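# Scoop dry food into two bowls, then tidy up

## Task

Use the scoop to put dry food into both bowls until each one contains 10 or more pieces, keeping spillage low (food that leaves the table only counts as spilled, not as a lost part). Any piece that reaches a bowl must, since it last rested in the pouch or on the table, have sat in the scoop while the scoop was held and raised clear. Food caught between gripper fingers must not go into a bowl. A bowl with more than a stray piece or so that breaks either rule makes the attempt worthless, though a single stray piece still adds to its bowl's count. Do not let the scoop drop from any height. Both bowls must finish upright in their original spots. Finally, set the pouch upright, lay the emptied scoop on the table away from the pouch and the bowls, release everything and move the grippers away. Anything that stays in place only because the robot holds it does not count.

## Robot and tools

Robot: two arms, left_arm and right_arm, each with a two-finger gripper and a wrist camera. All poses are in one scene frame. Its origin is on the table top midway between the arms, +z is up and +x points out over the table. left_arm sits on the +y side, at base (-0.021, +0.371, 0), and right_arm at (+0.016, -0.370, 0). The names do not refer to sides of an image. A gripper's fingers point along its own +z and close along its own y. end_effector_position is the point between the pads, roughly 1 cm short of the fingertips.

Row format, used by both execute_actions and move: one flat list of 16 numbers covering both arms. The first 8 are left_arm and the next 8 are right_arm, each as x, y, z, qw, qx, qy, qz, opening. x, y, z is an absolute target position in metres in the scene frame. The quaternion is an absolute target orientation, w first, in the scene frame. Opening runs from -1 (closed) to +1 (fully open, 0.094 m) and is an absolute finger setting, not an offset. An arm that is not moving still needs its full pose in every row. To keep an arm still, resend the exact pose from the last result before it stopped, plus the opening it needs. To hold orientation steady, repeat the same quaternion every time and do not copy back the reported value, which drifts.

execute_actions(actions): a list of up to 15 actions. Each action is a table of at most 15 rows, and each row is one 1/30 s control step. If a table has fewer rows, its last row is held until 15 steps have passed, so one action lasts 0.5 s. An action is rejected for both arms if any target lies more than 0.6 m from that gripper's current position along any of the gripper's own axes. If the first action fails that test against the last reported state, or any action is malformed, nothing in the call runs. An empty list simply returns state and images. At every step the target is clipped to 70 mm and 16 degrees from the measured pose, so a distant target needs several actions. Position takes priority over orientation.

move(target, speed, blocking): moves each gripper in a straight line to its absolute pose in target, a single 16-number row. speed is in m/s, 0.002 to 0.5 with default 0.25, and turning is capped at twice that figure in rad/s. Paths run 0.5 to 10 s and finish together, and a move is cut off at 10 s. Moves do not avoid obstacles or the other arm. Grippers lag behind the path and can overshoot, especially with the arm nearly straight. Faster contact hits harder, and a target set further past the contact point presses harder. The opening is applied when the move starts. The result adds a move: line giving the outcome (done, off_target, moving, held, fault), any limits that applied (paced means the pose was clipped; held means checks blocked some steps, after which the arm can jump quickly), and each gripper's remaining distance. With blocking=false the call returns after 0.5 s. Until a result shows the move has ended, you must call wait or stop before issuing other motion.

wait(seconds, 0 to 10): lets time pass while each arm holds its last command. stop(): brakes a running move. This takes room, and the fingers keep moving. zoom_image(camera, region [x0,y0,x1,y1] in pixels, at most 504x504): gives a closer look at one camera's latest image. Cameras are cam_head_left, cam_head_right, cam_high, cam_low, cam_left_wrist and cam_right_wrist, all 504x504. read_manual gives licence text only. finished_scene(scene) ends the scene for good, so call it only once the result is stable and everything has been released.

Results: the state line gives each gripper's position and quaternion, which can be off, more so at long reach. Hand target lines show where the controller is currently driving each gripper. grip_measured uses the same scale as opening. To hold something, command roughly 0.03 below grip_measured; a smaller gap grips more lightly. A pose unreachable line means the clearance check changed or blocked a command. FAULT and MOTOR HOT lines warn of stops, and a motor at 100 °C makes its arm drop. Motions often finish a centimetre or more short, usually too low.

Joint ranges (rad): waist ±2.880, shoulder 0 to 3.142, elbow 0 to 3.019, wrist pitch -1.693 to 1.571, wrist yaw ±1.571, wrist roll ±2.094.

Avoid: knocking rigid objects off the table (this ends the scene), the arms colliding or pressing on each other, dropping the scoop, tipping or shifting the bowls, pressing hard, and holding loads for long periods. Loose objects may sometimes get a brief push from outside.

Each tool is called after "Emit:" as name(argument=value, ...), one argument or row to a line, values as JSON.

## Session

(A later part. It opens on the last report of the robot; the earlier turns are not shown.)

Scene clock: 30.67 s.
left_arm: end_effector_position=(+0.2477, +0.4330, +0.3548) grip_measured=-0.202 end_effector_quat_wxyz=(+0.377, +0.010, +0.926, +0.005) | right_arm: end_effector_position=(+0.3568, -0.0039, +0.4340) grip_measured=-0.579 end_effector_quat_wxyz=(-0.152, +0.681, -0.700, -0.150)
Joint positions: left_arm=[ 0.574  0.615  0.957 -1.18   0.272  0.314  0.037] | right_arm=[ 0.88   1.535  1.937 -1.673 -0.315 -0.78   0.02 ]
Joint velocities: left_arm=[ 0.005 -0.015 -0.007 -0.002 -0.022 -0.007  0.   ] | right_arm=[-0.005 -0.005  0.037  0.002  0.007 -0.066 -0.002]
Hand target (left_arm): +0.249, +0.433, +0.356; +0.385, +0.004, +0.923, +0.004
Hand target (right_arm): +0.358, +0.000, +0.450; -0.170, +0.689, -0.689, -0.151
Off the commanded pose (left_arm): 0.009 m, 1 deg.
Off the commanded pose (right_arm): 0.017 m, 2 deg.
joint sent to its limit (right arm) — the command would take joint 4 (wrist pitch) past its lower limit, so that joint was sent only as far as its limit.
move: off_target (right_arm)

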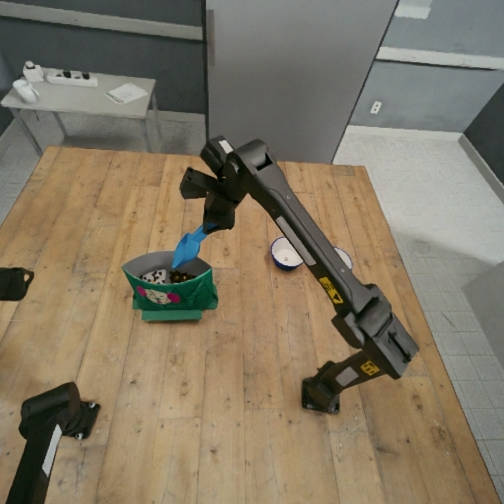

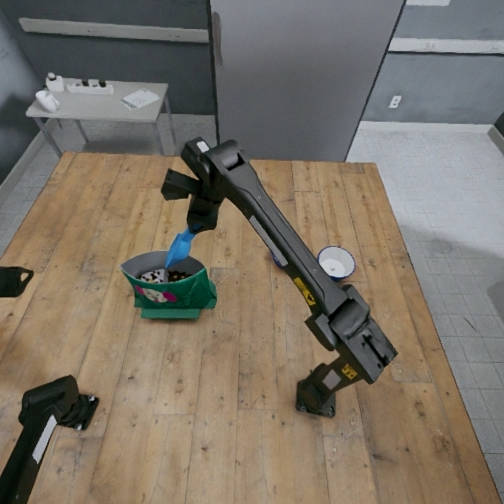

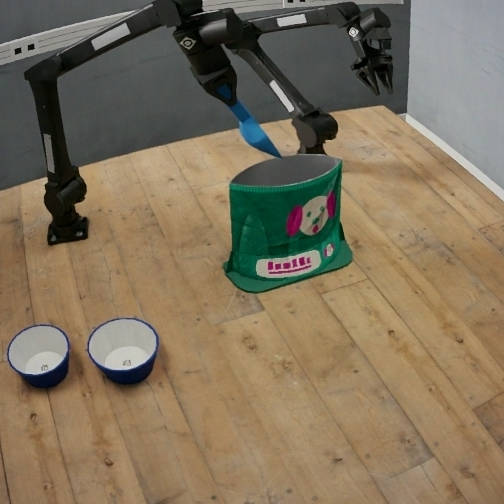

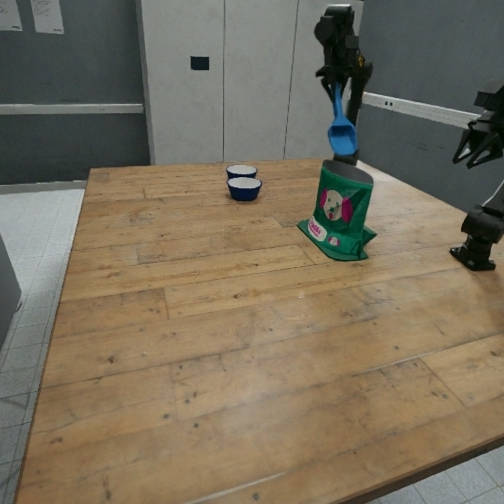

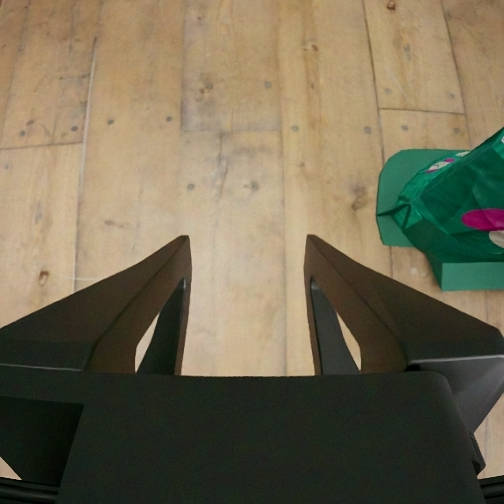

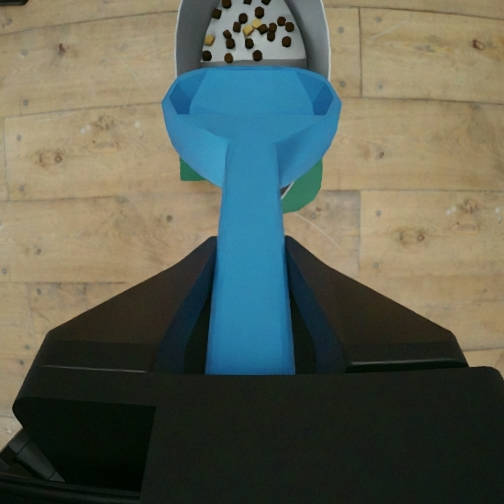

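Emit:
execute_actions(
  actions=[],
)

Emit:
move(
  target=[0.25,0.44,0.36,0.38,0,0.924,0,-0.2,0.358,0.035,0.40,0.043,-0.706,0.706,0.043,-0.68],
)

Emit:
move(
  target=[0.25,0.44,0.36,0.38,0,0.924,0,-0.2,0.358,0.035,0.255,0.043,-0.706,0.706,0.043,-0.68],
  speed=0.12,
)

Scene clock: 53.40 s.
left_arm: end_effector_position=(+0.2477, +0.4330, +0.3548) grip_measured=-0.202 end_effector_quat_wxyz=(+0.377, +0.008, +0.926, +0.005) | right_arm: end_effector_position=(+0.3568, -0.0039, +0.4342) grip_measured=-0.579 end_effector_quat_wxyz=(-0.153, +0.682, -0.699, -0.150)
Joint positions: left_arm=[ 0.574  0.615  0.957 -1.18   0.272  0.311  0.037] | right_arm=[ 0.88   1.535  1.937 -1.673 -0.315 -0.783  0.02 ]
Joint velocities: left_arm=[-0.034 -0.005 -0.007  0.007  0.037 -0.022 -0.001] | right_arm=[-0.015  0.005 -0.042  0.002 -0.007  0.022 -0.   ]
Hand target (left_arm): +0.249, +0.433, +0.356; +0.385, +0.004, +0.923, +0.004
Hand target (right_arm): +0.358, +0.000, +0.450; -0.169, +0.689, -0.689, -0.151
Off the commanded pose (left_arm): 0.009 m, 1 deg.
Off the commanded pose (right_arm): 0.016 m, 1 deg.

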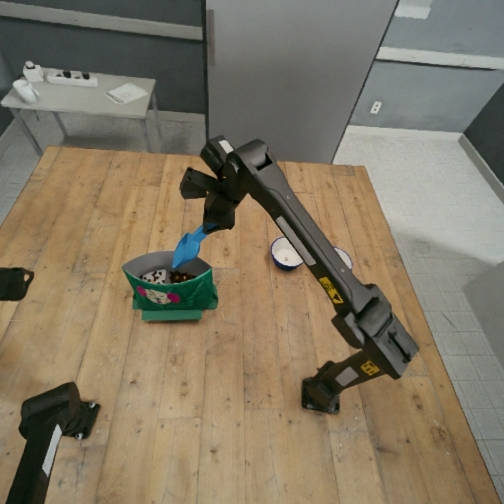

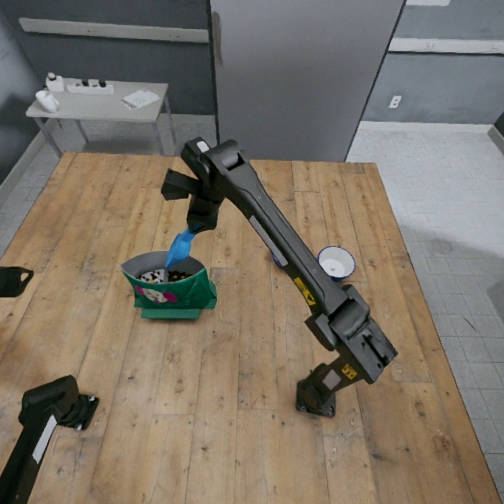

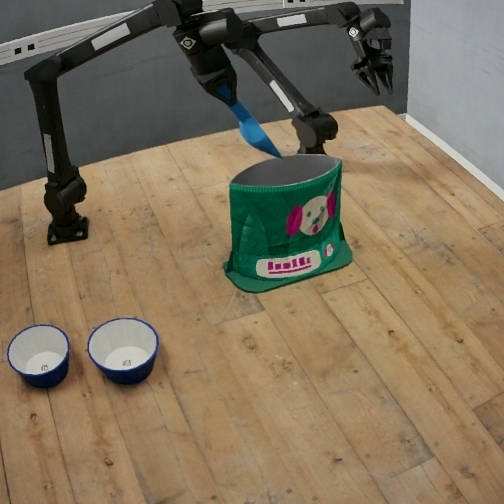

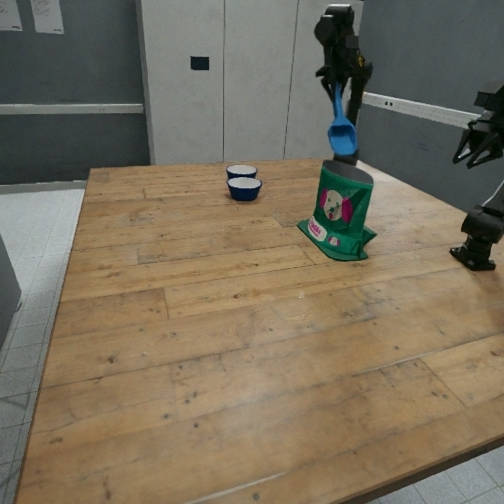

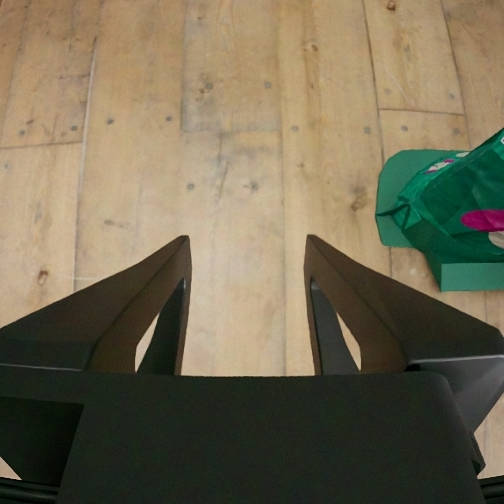

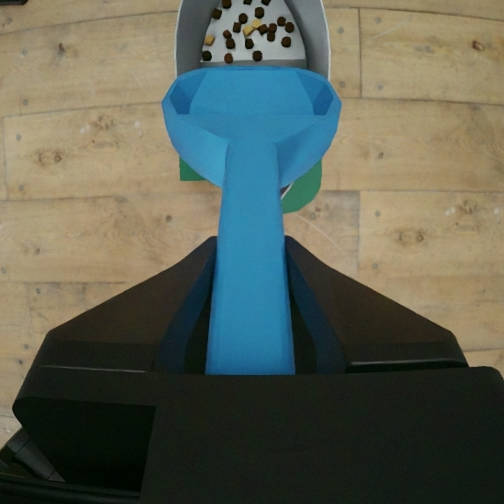

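Scene clock: 54.43 s.
left_arm: end_effector_position=(+0.2486, +0.4379, +0.3532) grip_measured=-0.202 end_effector_quat_wxyz=(+0.376, -0.002, +0.926, -0.002) | right_arm: end_effector_position=(+0.3552, +0.0308, +0.3824) grip_measured=-0.579 end_effector_quat_wxyz=(-0.102, +0.705, -0.700, -0.050)
Joint positions: left_arm=[ 0.603  0.624  0.957 -1.18   0.296  0.311  0.037] | right_arm=[ 1.005  1.626  1.939 -1.674 -0.09  -0.73   0.02 ]
Joint velocities: left_arm=[-0.005  0.005 -0.007  0.007 -0.037 -0.022  0.   ] | right_arm=[ 0.005  0.005  0.022 -0.007 -0.051  0.022 -0.   ]
Hand target (left_arm): +0.250, +0.440, +0.360; +0.380, -0.000, +0.925, +0.000
Hand target (right_arm): +0.358, +0.034, +0.400; -0.120, +0.700, -0.703, -0.050
Off the commanded pose (left_arm): 0.007 m, 1 deg.
Off the commanded pose (right_arm): 0.018 m, 7 deg.
joint sent to its limit (right arm) — the command would take joint 4 (wrist pitch) past its lower limit, so that joint was sent only as far as its limit.
move: off_target (right_arm)

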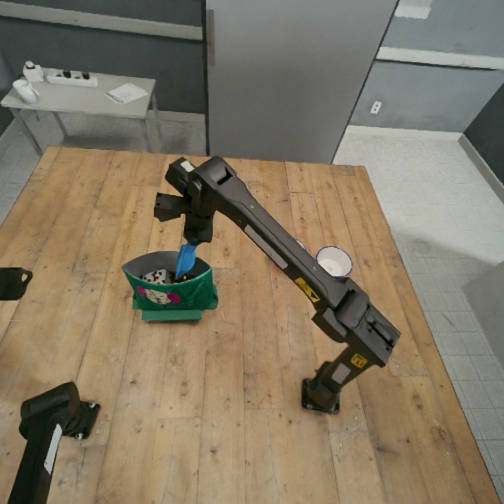

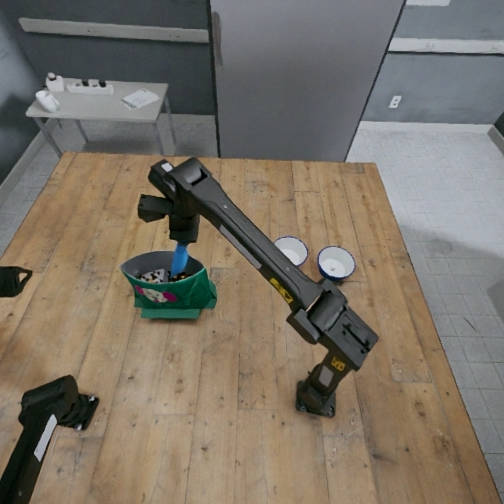

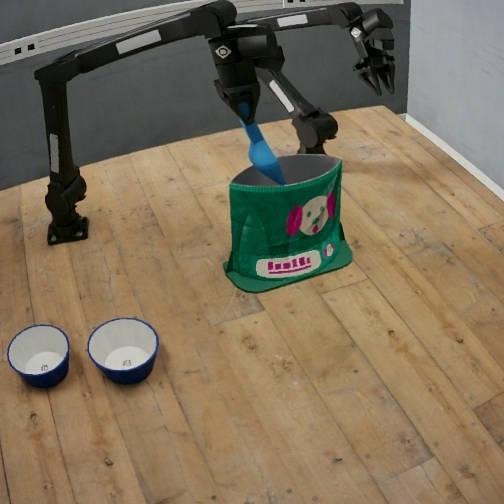

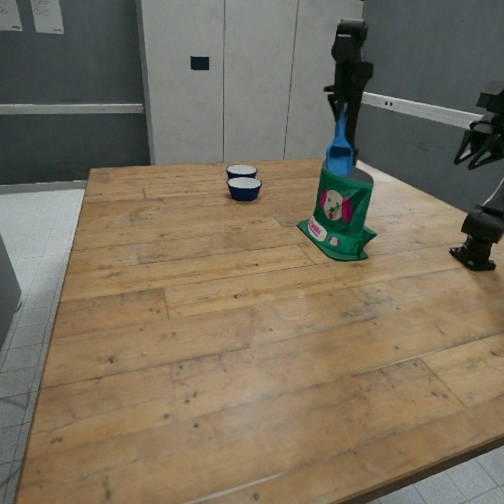

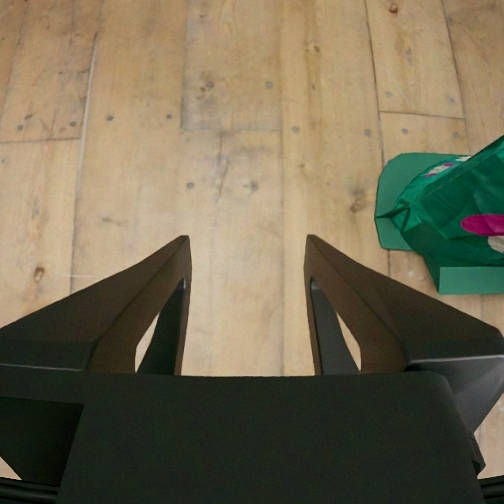

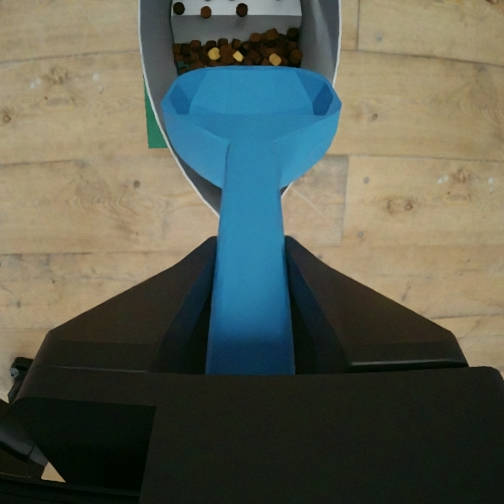

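Scene clock: 55.87 s.
left_arm: end_effector_position=(+0.2486, +0.4378, +0.3533) grip_measured=-0.202 end_effector_quat_wxyz=(+0.376, -0.002, +0.926, -0.003) | right_arm: end_effector_position=(+0.3557, +0.0308, +0.2660) grip_measured=-0.579 end_effector_quat_wxyz=(-0.051, +0.707, -0.704, -0.046)
Joint positions: left_arm=[ 0.603  0.624  0.957 -1.18   0.297  0.311  0.037] | right_arm=[ 1.005  1.644  1.661 -1.48  -0.087 -0.73   0.02 ]
Joint velocities: left_arm=[-0.005 -0.015  0.002 -0.002 -0.007 -0.022 -0.001] | right_arm=[ 0.005  0.015 -0.022 -0.002 -0.081 -0.037 -0.001]
Hand target (left_arm): +0.250, +0.440, +0.360; +0.380, +0.000, +0.925, +0.000
Hand target (right_arm): +0.357, +0.034, +0.255; -0.043, +0.706, -0.705, -0.043
Off the commanded pose (left_arm): 0.007 m, 1 deg.
Off the commanded pose (right_arm): 0.012 m, 1 deg.
move: off_target (right_arm)

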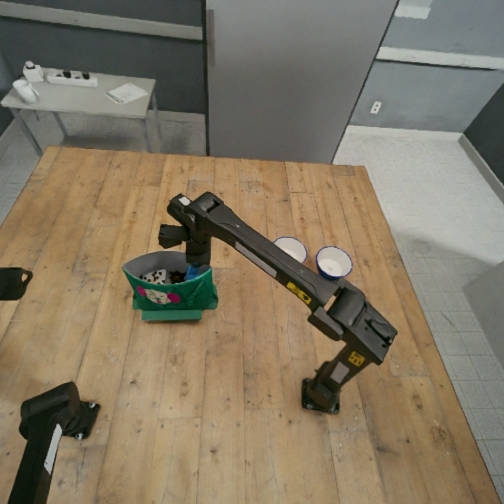

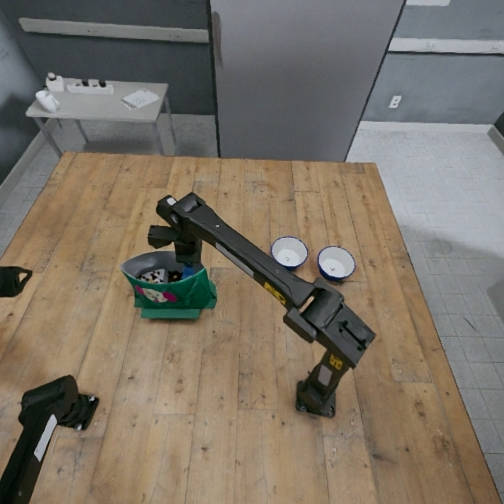

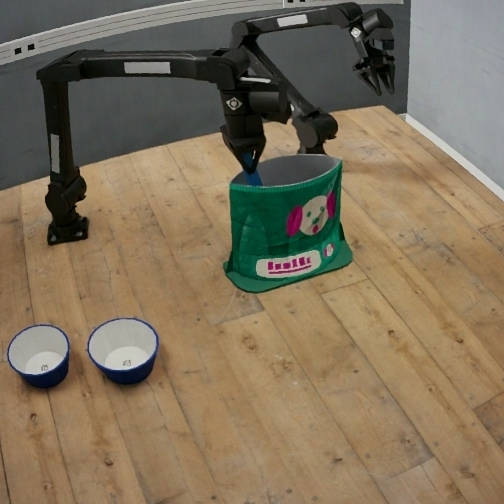

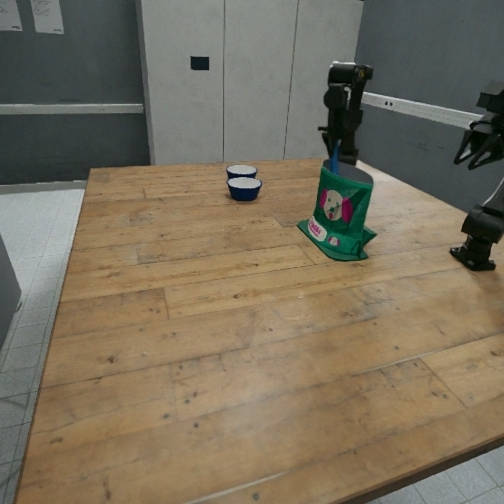

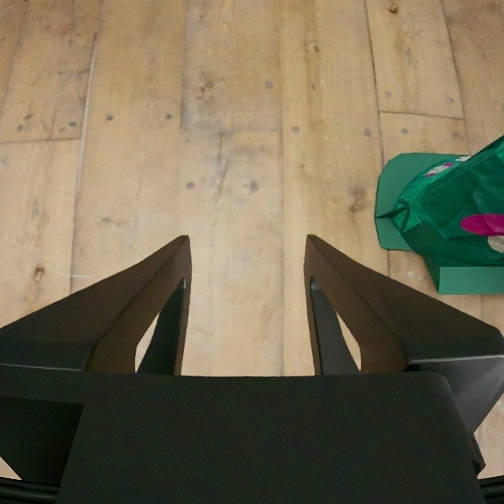

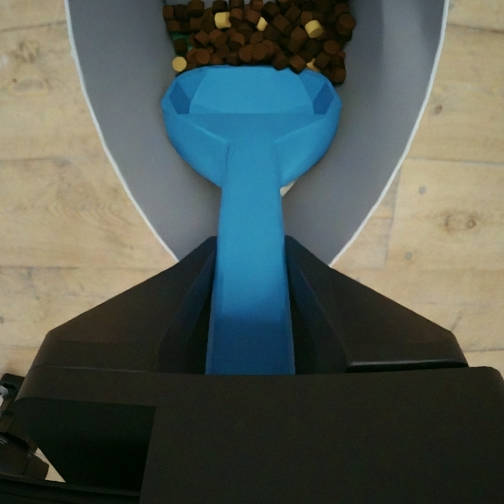

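Emit:
move(
  target=[0.25,0.44,0.36,0.38,0,0.924,0,-0.2,0.36,0.045,0.245,0.09,-0.701,0.701,0.09,-0.68],
  speed=0.08,
)

Emit:
move(
  target=[0.25,0.44,0.36,0.38,0,0.924,0,-0.2,0.36,0.045,0.225,0.171,-0.686,0.686,0.171,-0.68],
  speed=0.08,
)

Scene clock: 62.40 s.
left_arm: end_effector_position=(+0.2486, +0.4379, +0.3533) grip_measured=-0.202 end_effector_quat_wxyz=(+0.376, -0.002, +0.926, -0.003) | right_arm: end_effector_position=(+0.3570, +0.0430, +0.2503) grip_measured=-0.579 end_effector_quat_wxyz=(-0.088, +0.703, -0.701, -0.087)
Joint positions: left_arm=[ 0.604  0.624  0.957 -1.18   0.297  0.311  0.037] | right_arm=[ 0.993  1.621  1.579 -1.344 -0.166 -0.73   0.02 ]
Joint velocities: left_arm=[-0.005 -0.005  0.012  0.007  0.007  0.037 -0.   ] | right_arm=[ 0.005 -0.005 -0.007  0.002 -0.037 -0.007  0.001]
Hand target (left_arm): +0.250, +0.440, +0.360; +0.380, -0.000, +0.925, +0.000
Hand target (right_arm): +0.360, +0.045, +0.245; -0.091, +0.701, -0.702, -0.090
Off the commanded pose (left_arm): 0.007 m, 1 deg.
Off the commanded pose (right_arm): 0.006 m, 0 deg.
move: done

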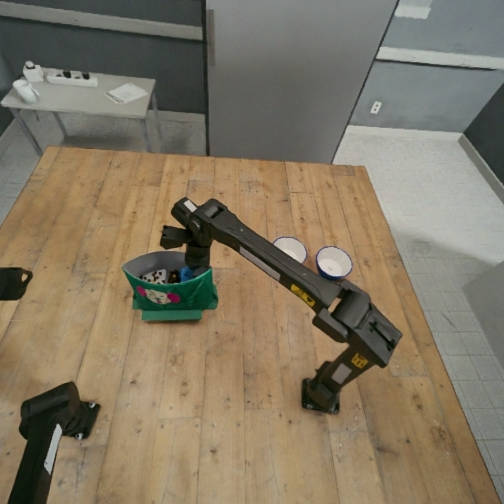

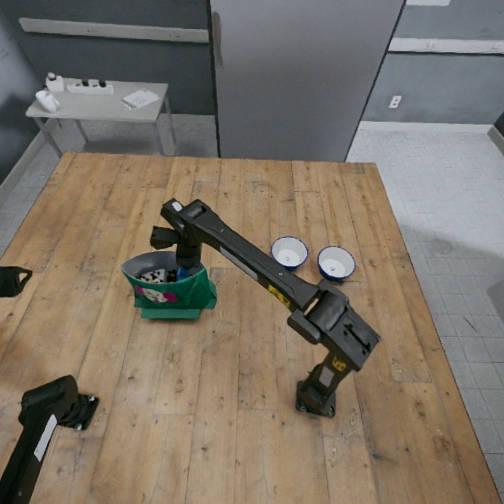

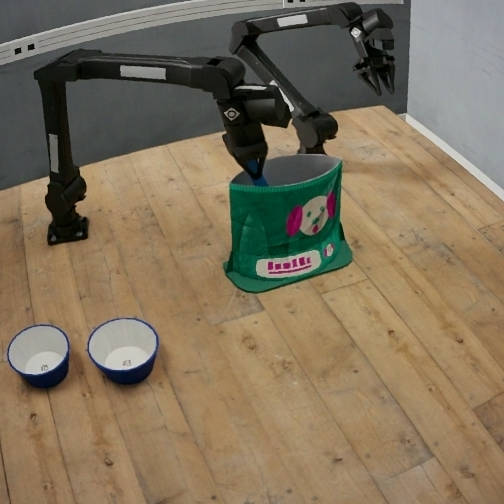

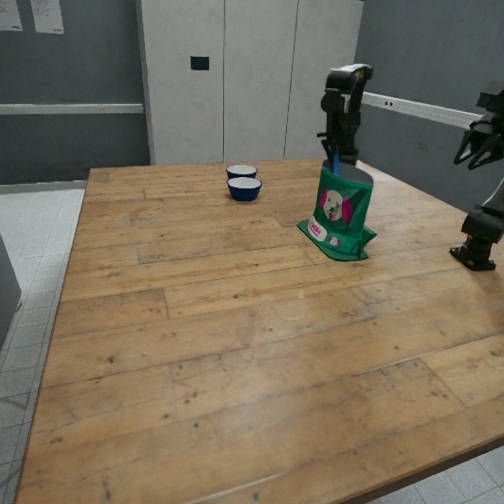

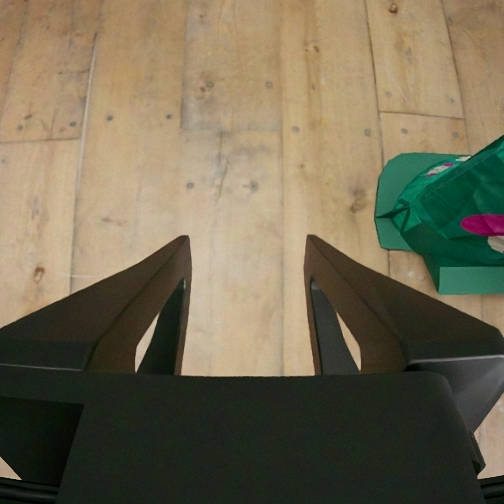

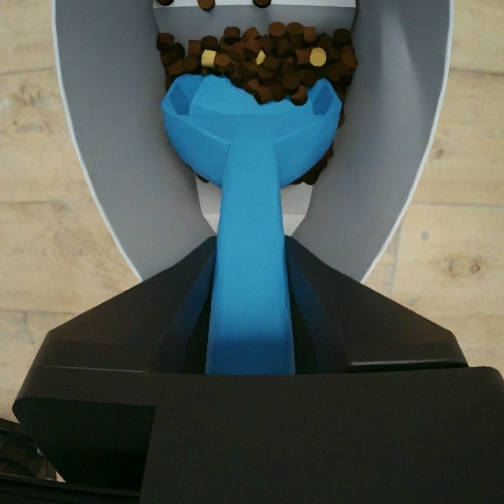

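Scene clock: 64.17 s.
left_arm: end_effector_position=(+0.2486, +0.4379, +0.3533) grip_measured=-0.202 end_effector_quat_wxyz=(+0.376, -0.002, +0.926, -0.003) | right_arm: end_effector_position=(+0.3574, +0.0319, +0.2405) grip_measured=-0.579 end_effector_quat_wxyz=(-0.170, +0.680, -0.694, -0.163)
Joint positions: left_arm=[ 0.604  0.624  0.957 -1.18   0.297  0.311  0.037] | right_arm=[ 0.928  1.504  1.372 -1.087 -0.326 -0.73   0.02 ]
Joint velocities: left_arm=[ 0.015 -0.005  0.002  0.007 -0.022 -0.037 -0.001] | right_arm=[-0.005  0.015 -0.037 -0.002  0.037 -0.022 -0.   ]
Hand target (left_arm): +0.250, +0.440, +0.360; +0.380, -0.000, +0.925, +0.000
Hand target (right_arm): +0.359, +0.044, +0.225; -0.171, +0.685, -0.687, -0.170
Off the commanded pose (left_arm): 0.007 m, 1 deg.
Off the commanded pose (right_arm): 0.020 m, 1 deg.
move: off_target (right_arm)

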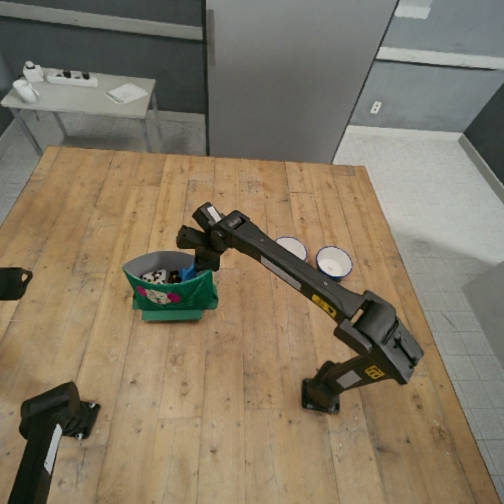

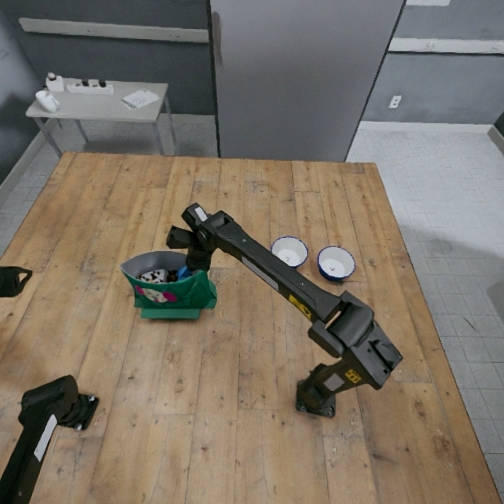

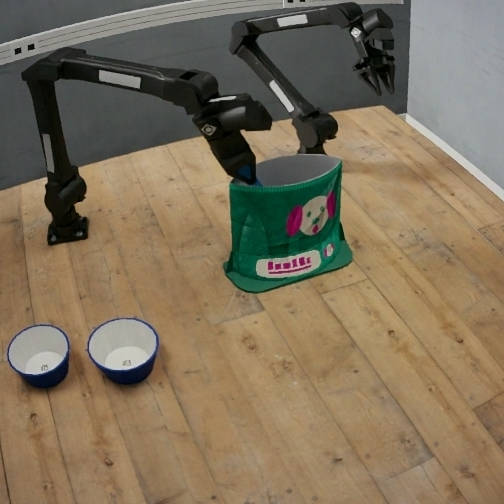

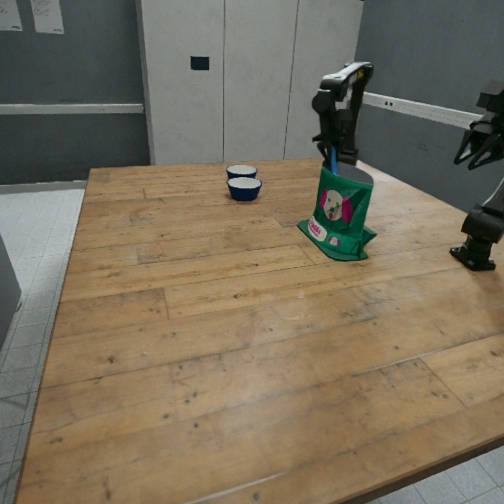

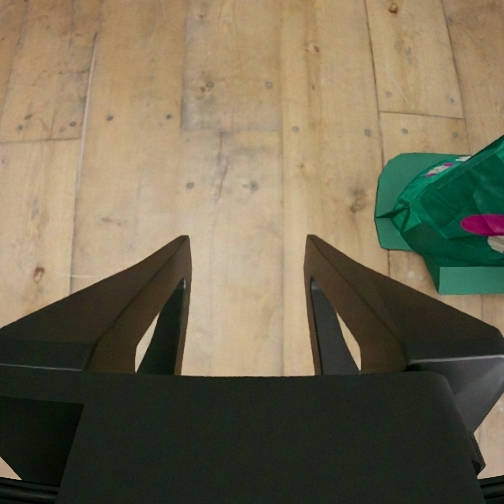

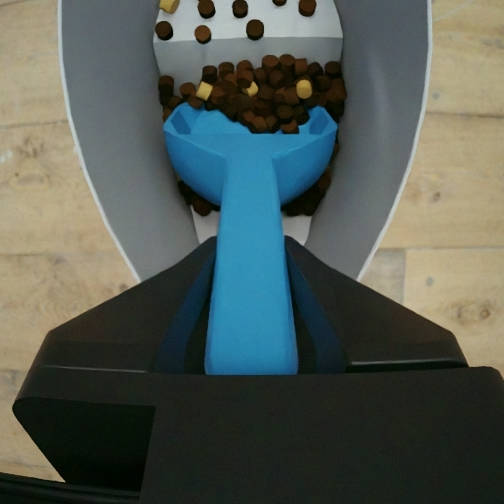

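Scoop now aligned with gripper. Release pressure and rotate.

Emit:
move(
  target=[0.25,0.44,0.36,0.38,0,0.924,0,-0.2,0.36,0.025,0.25,0.25,-0.661,0.661,0.25,-0.68],
  speed=0.1,
)

Emit:
move(
  target=[0.25,0.44,0.36,0.38,0,0.924,0,-0.2,0.36,0.02,0.28,0.34,-0.62,0.62,0.34,-0.68],
  speed=0.12,
)

Emit:
move(
  target=[0.25,0.44,0.36,0.38,0,0.924,0,-0.2,0.34,-0.005,0.36,0.574,-0.426,0.508,0.481,-0.68],
  speed=0.2,
)

Scene clock: 71.00 s.
left_arm: end_effector_position=(+0.2486, +0.4379, +0.3533) grip_measured=-0.202 end_effector_quat_wxyz=(+0.376, -0.002, +0.926, -0.003) | right_arm: end_effector_position=(+0.3573, +0.0187, +0.2408) grip_measured=-0.579 end_effector_quat_wxyz=(-0.231, +0.657, -0.675, -0.244)
Joint positions: left_arm=[ 0.604  0.624  0.957 -1.18   0.297  0.311  0.037] | right_arm=[ 0.851  1.426  1.228 -0.901 -0.517 -0.73   0.02 ]
Joint velocities: left_arm=[ 0.005 -0.005 -0.007  0.007  0.007  0.081 -0.   ] | right_arm=[-0.024 -0.015  0.007 -0.007  0.037 -0.022 -0.001]
Hand target (left_arm): +0.250, +0.440, +0.360; +0.380, -0.000, +0.925, +0.000
Hand target (right_arm): +0.359, +0.025, +0.250; -0.251, +0.661, -0.662, -0.249
Off the commanded pose (left_arm): 0.007 m, 1 deg.
Off the commanded pose (right_arm): 0.011 m, 3 deg.
move: off_target (right_arm)

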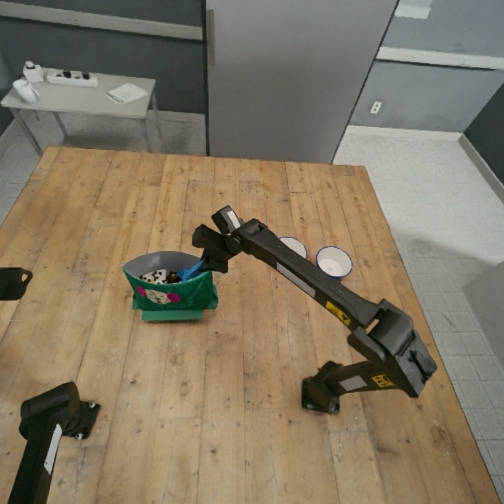

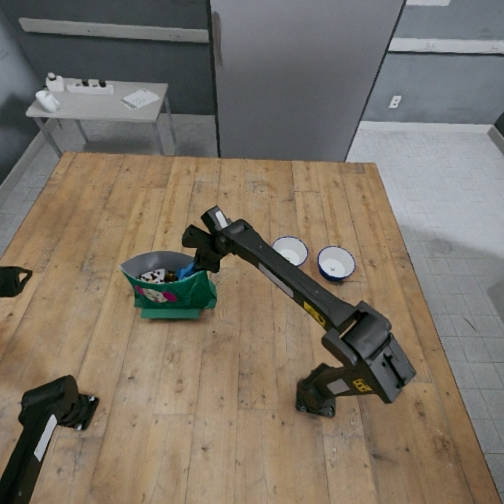

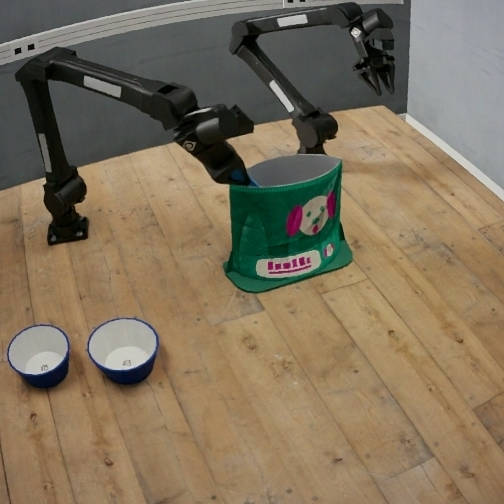

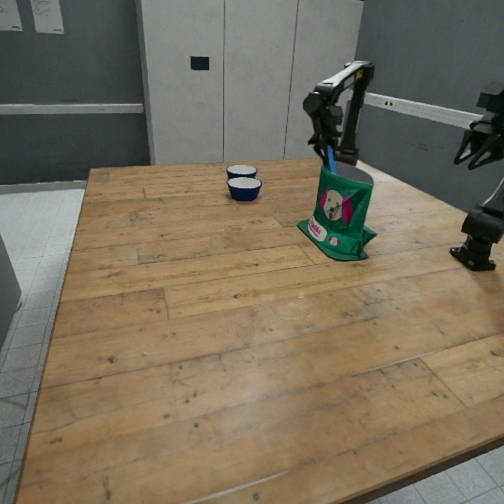

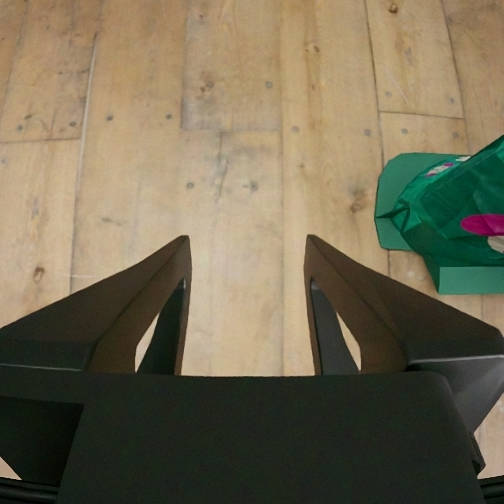

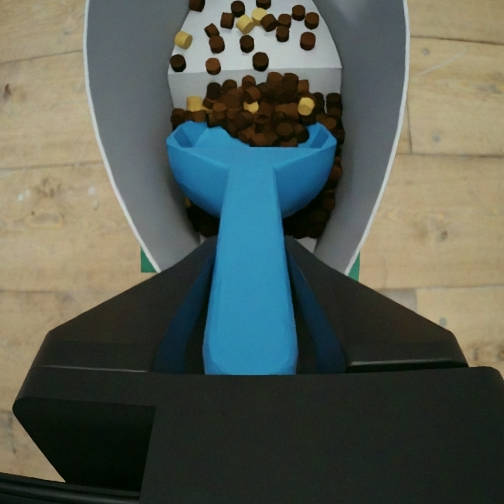

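Scene clock: 72.70 s.
left_arm: end_effector_position=(+0.2486, +0.4379, +0.3533) grip_measured=-0.202 end_effector_quat_wxyz=(+0.376, -0.002, +0.926, -0.003) | right_arm: end_effector_position=(+0.3572, +0.0218, +0.2717) grip_measured=-0.579 end_effector_quat_wxyz=(-0.331, +0.625, -0.622, -0.336)
Joint positions: left_arm=[ 0.604  0.624  0.957 -1.18   0.297  0.311  0.037] | right_arm=[ 0.794  1.348  1.105 -0.612 -0.744 -0.657  0.02 ]
Joint velocities: left_arm=[ 0.015 -0.005 -0.007  0.002  0.037 -0.022  0.001] | right_arm=[-0.005 -0.005 -0.007 -0.007  0.081  0.007  0.   ]
Hand target (left_arm): +0.250, +0.440, +0.360; +0.380, -0.000, +0.925, +0.000
Hand target (right_arm): +0.360, +0.020, +0.280; -0.341, +0.619, -0.621, -0.339
Off the commanded pose (left_arm): 0.007 m, 1 deg.
Off the commanded pose (right_arm): 0.009 m, 1 deg.
move: done

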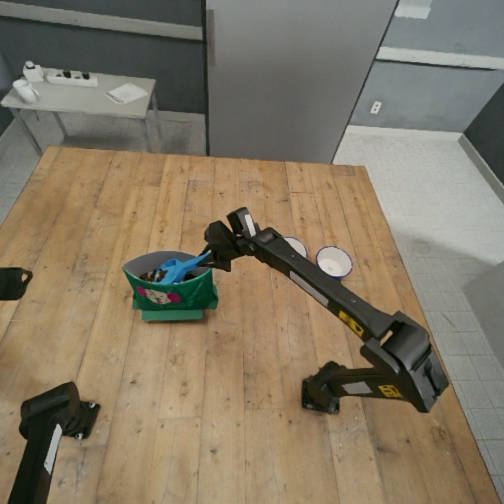

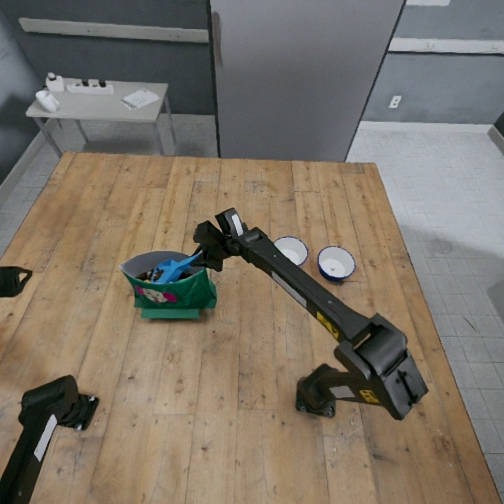

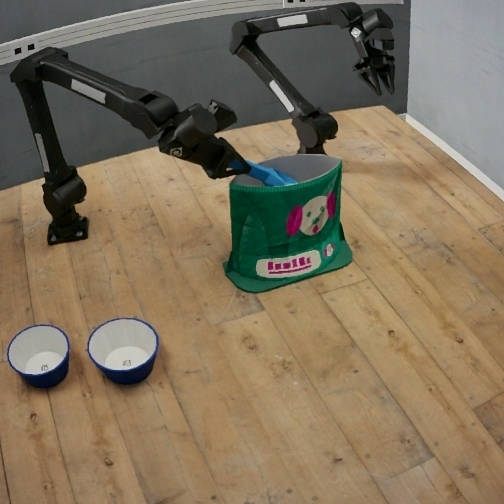

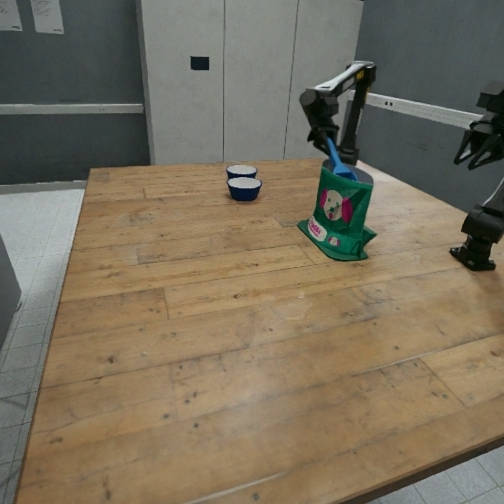

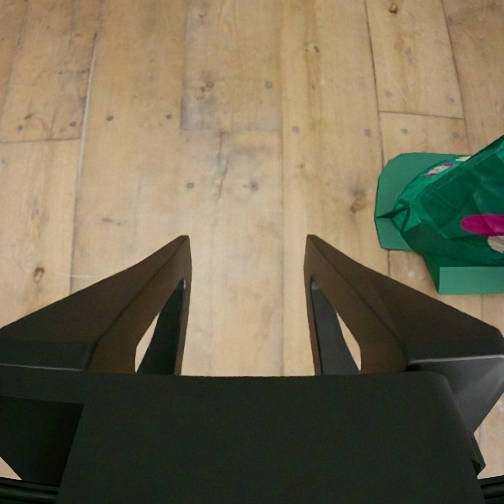

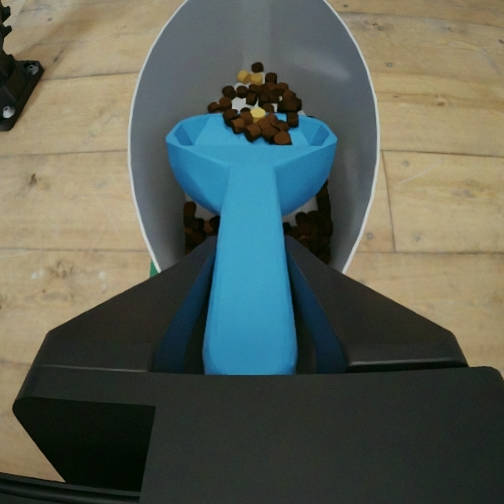

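Scene clock: 75.07 s.
left_arm: end_effector_position=(+0.2486, +0.4379, +0.3533) grip_measured=-0.202 end_effector_quat_wxyz=(+0.376, -0.002, +0.926, -0.003) | right_arm: end_effector_position=(+0.3393, -0.0046, +0.3560) grip_measured=-0.579 end_effector_quat_wxyz=(+0.572, -0.427, +0.513, +0.477)
Joint positions: left_arm=[ 0.604  0.624  0.957 -1.18   0.297  0.311  0.037] | right_arm=[ 0.76   1.188  0.694  0.648 -0.787  0.111  0.02 ]
Joint velocities: left_arm=[ 0.005  0.005 -0.007 -0.017 -0.007  0.037  0.001] | right_arm=[ 0.005  0.005 -0.002 -0.012 -0.066  0.037 -0.001]
Hand target (left_arm): +0.250, +0.440, +0.360; +0.380, -0.000, +0.925, +0.000
Hand target (right_arm): +0.339, -0.005, +0.361; +0.576, -0.421, +0.510, +0.480
Off the commanded pose (left_arm): 0.007 m, 1 deg.
Off the commanded pose (right_arm): 0.004 m, 1 deg.
move: done

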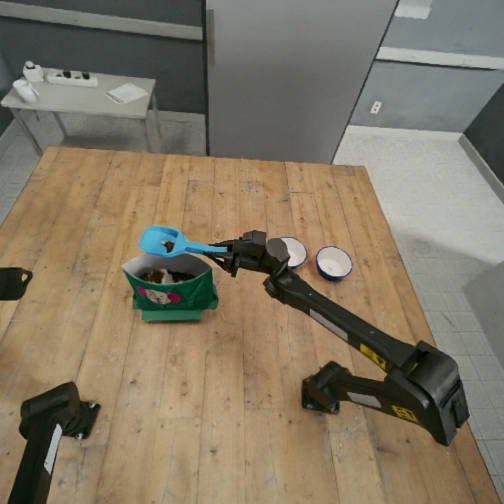

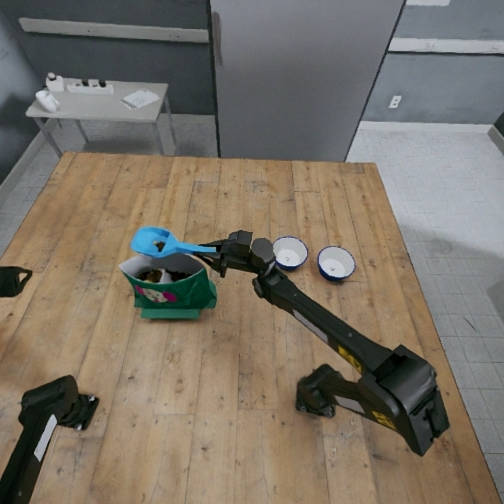

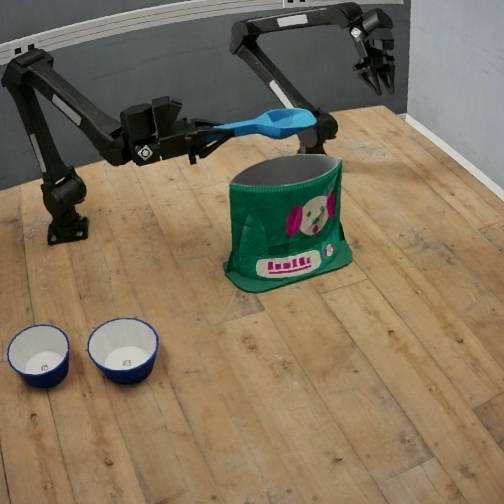

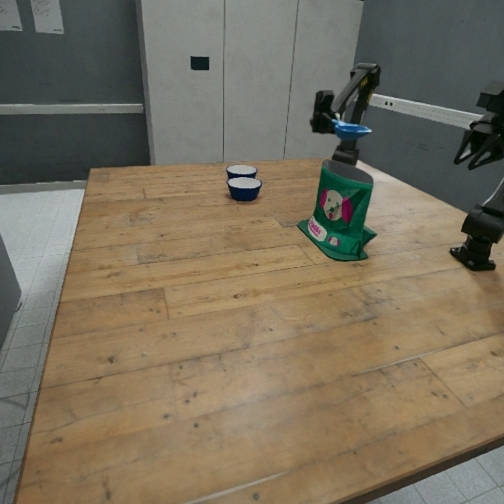

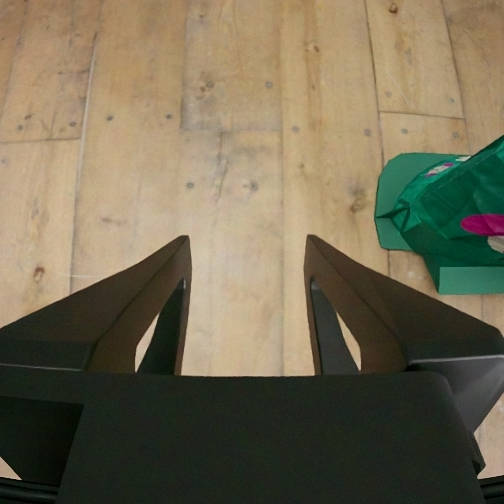

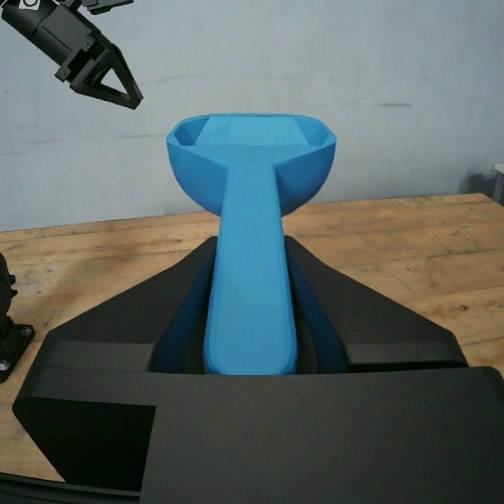

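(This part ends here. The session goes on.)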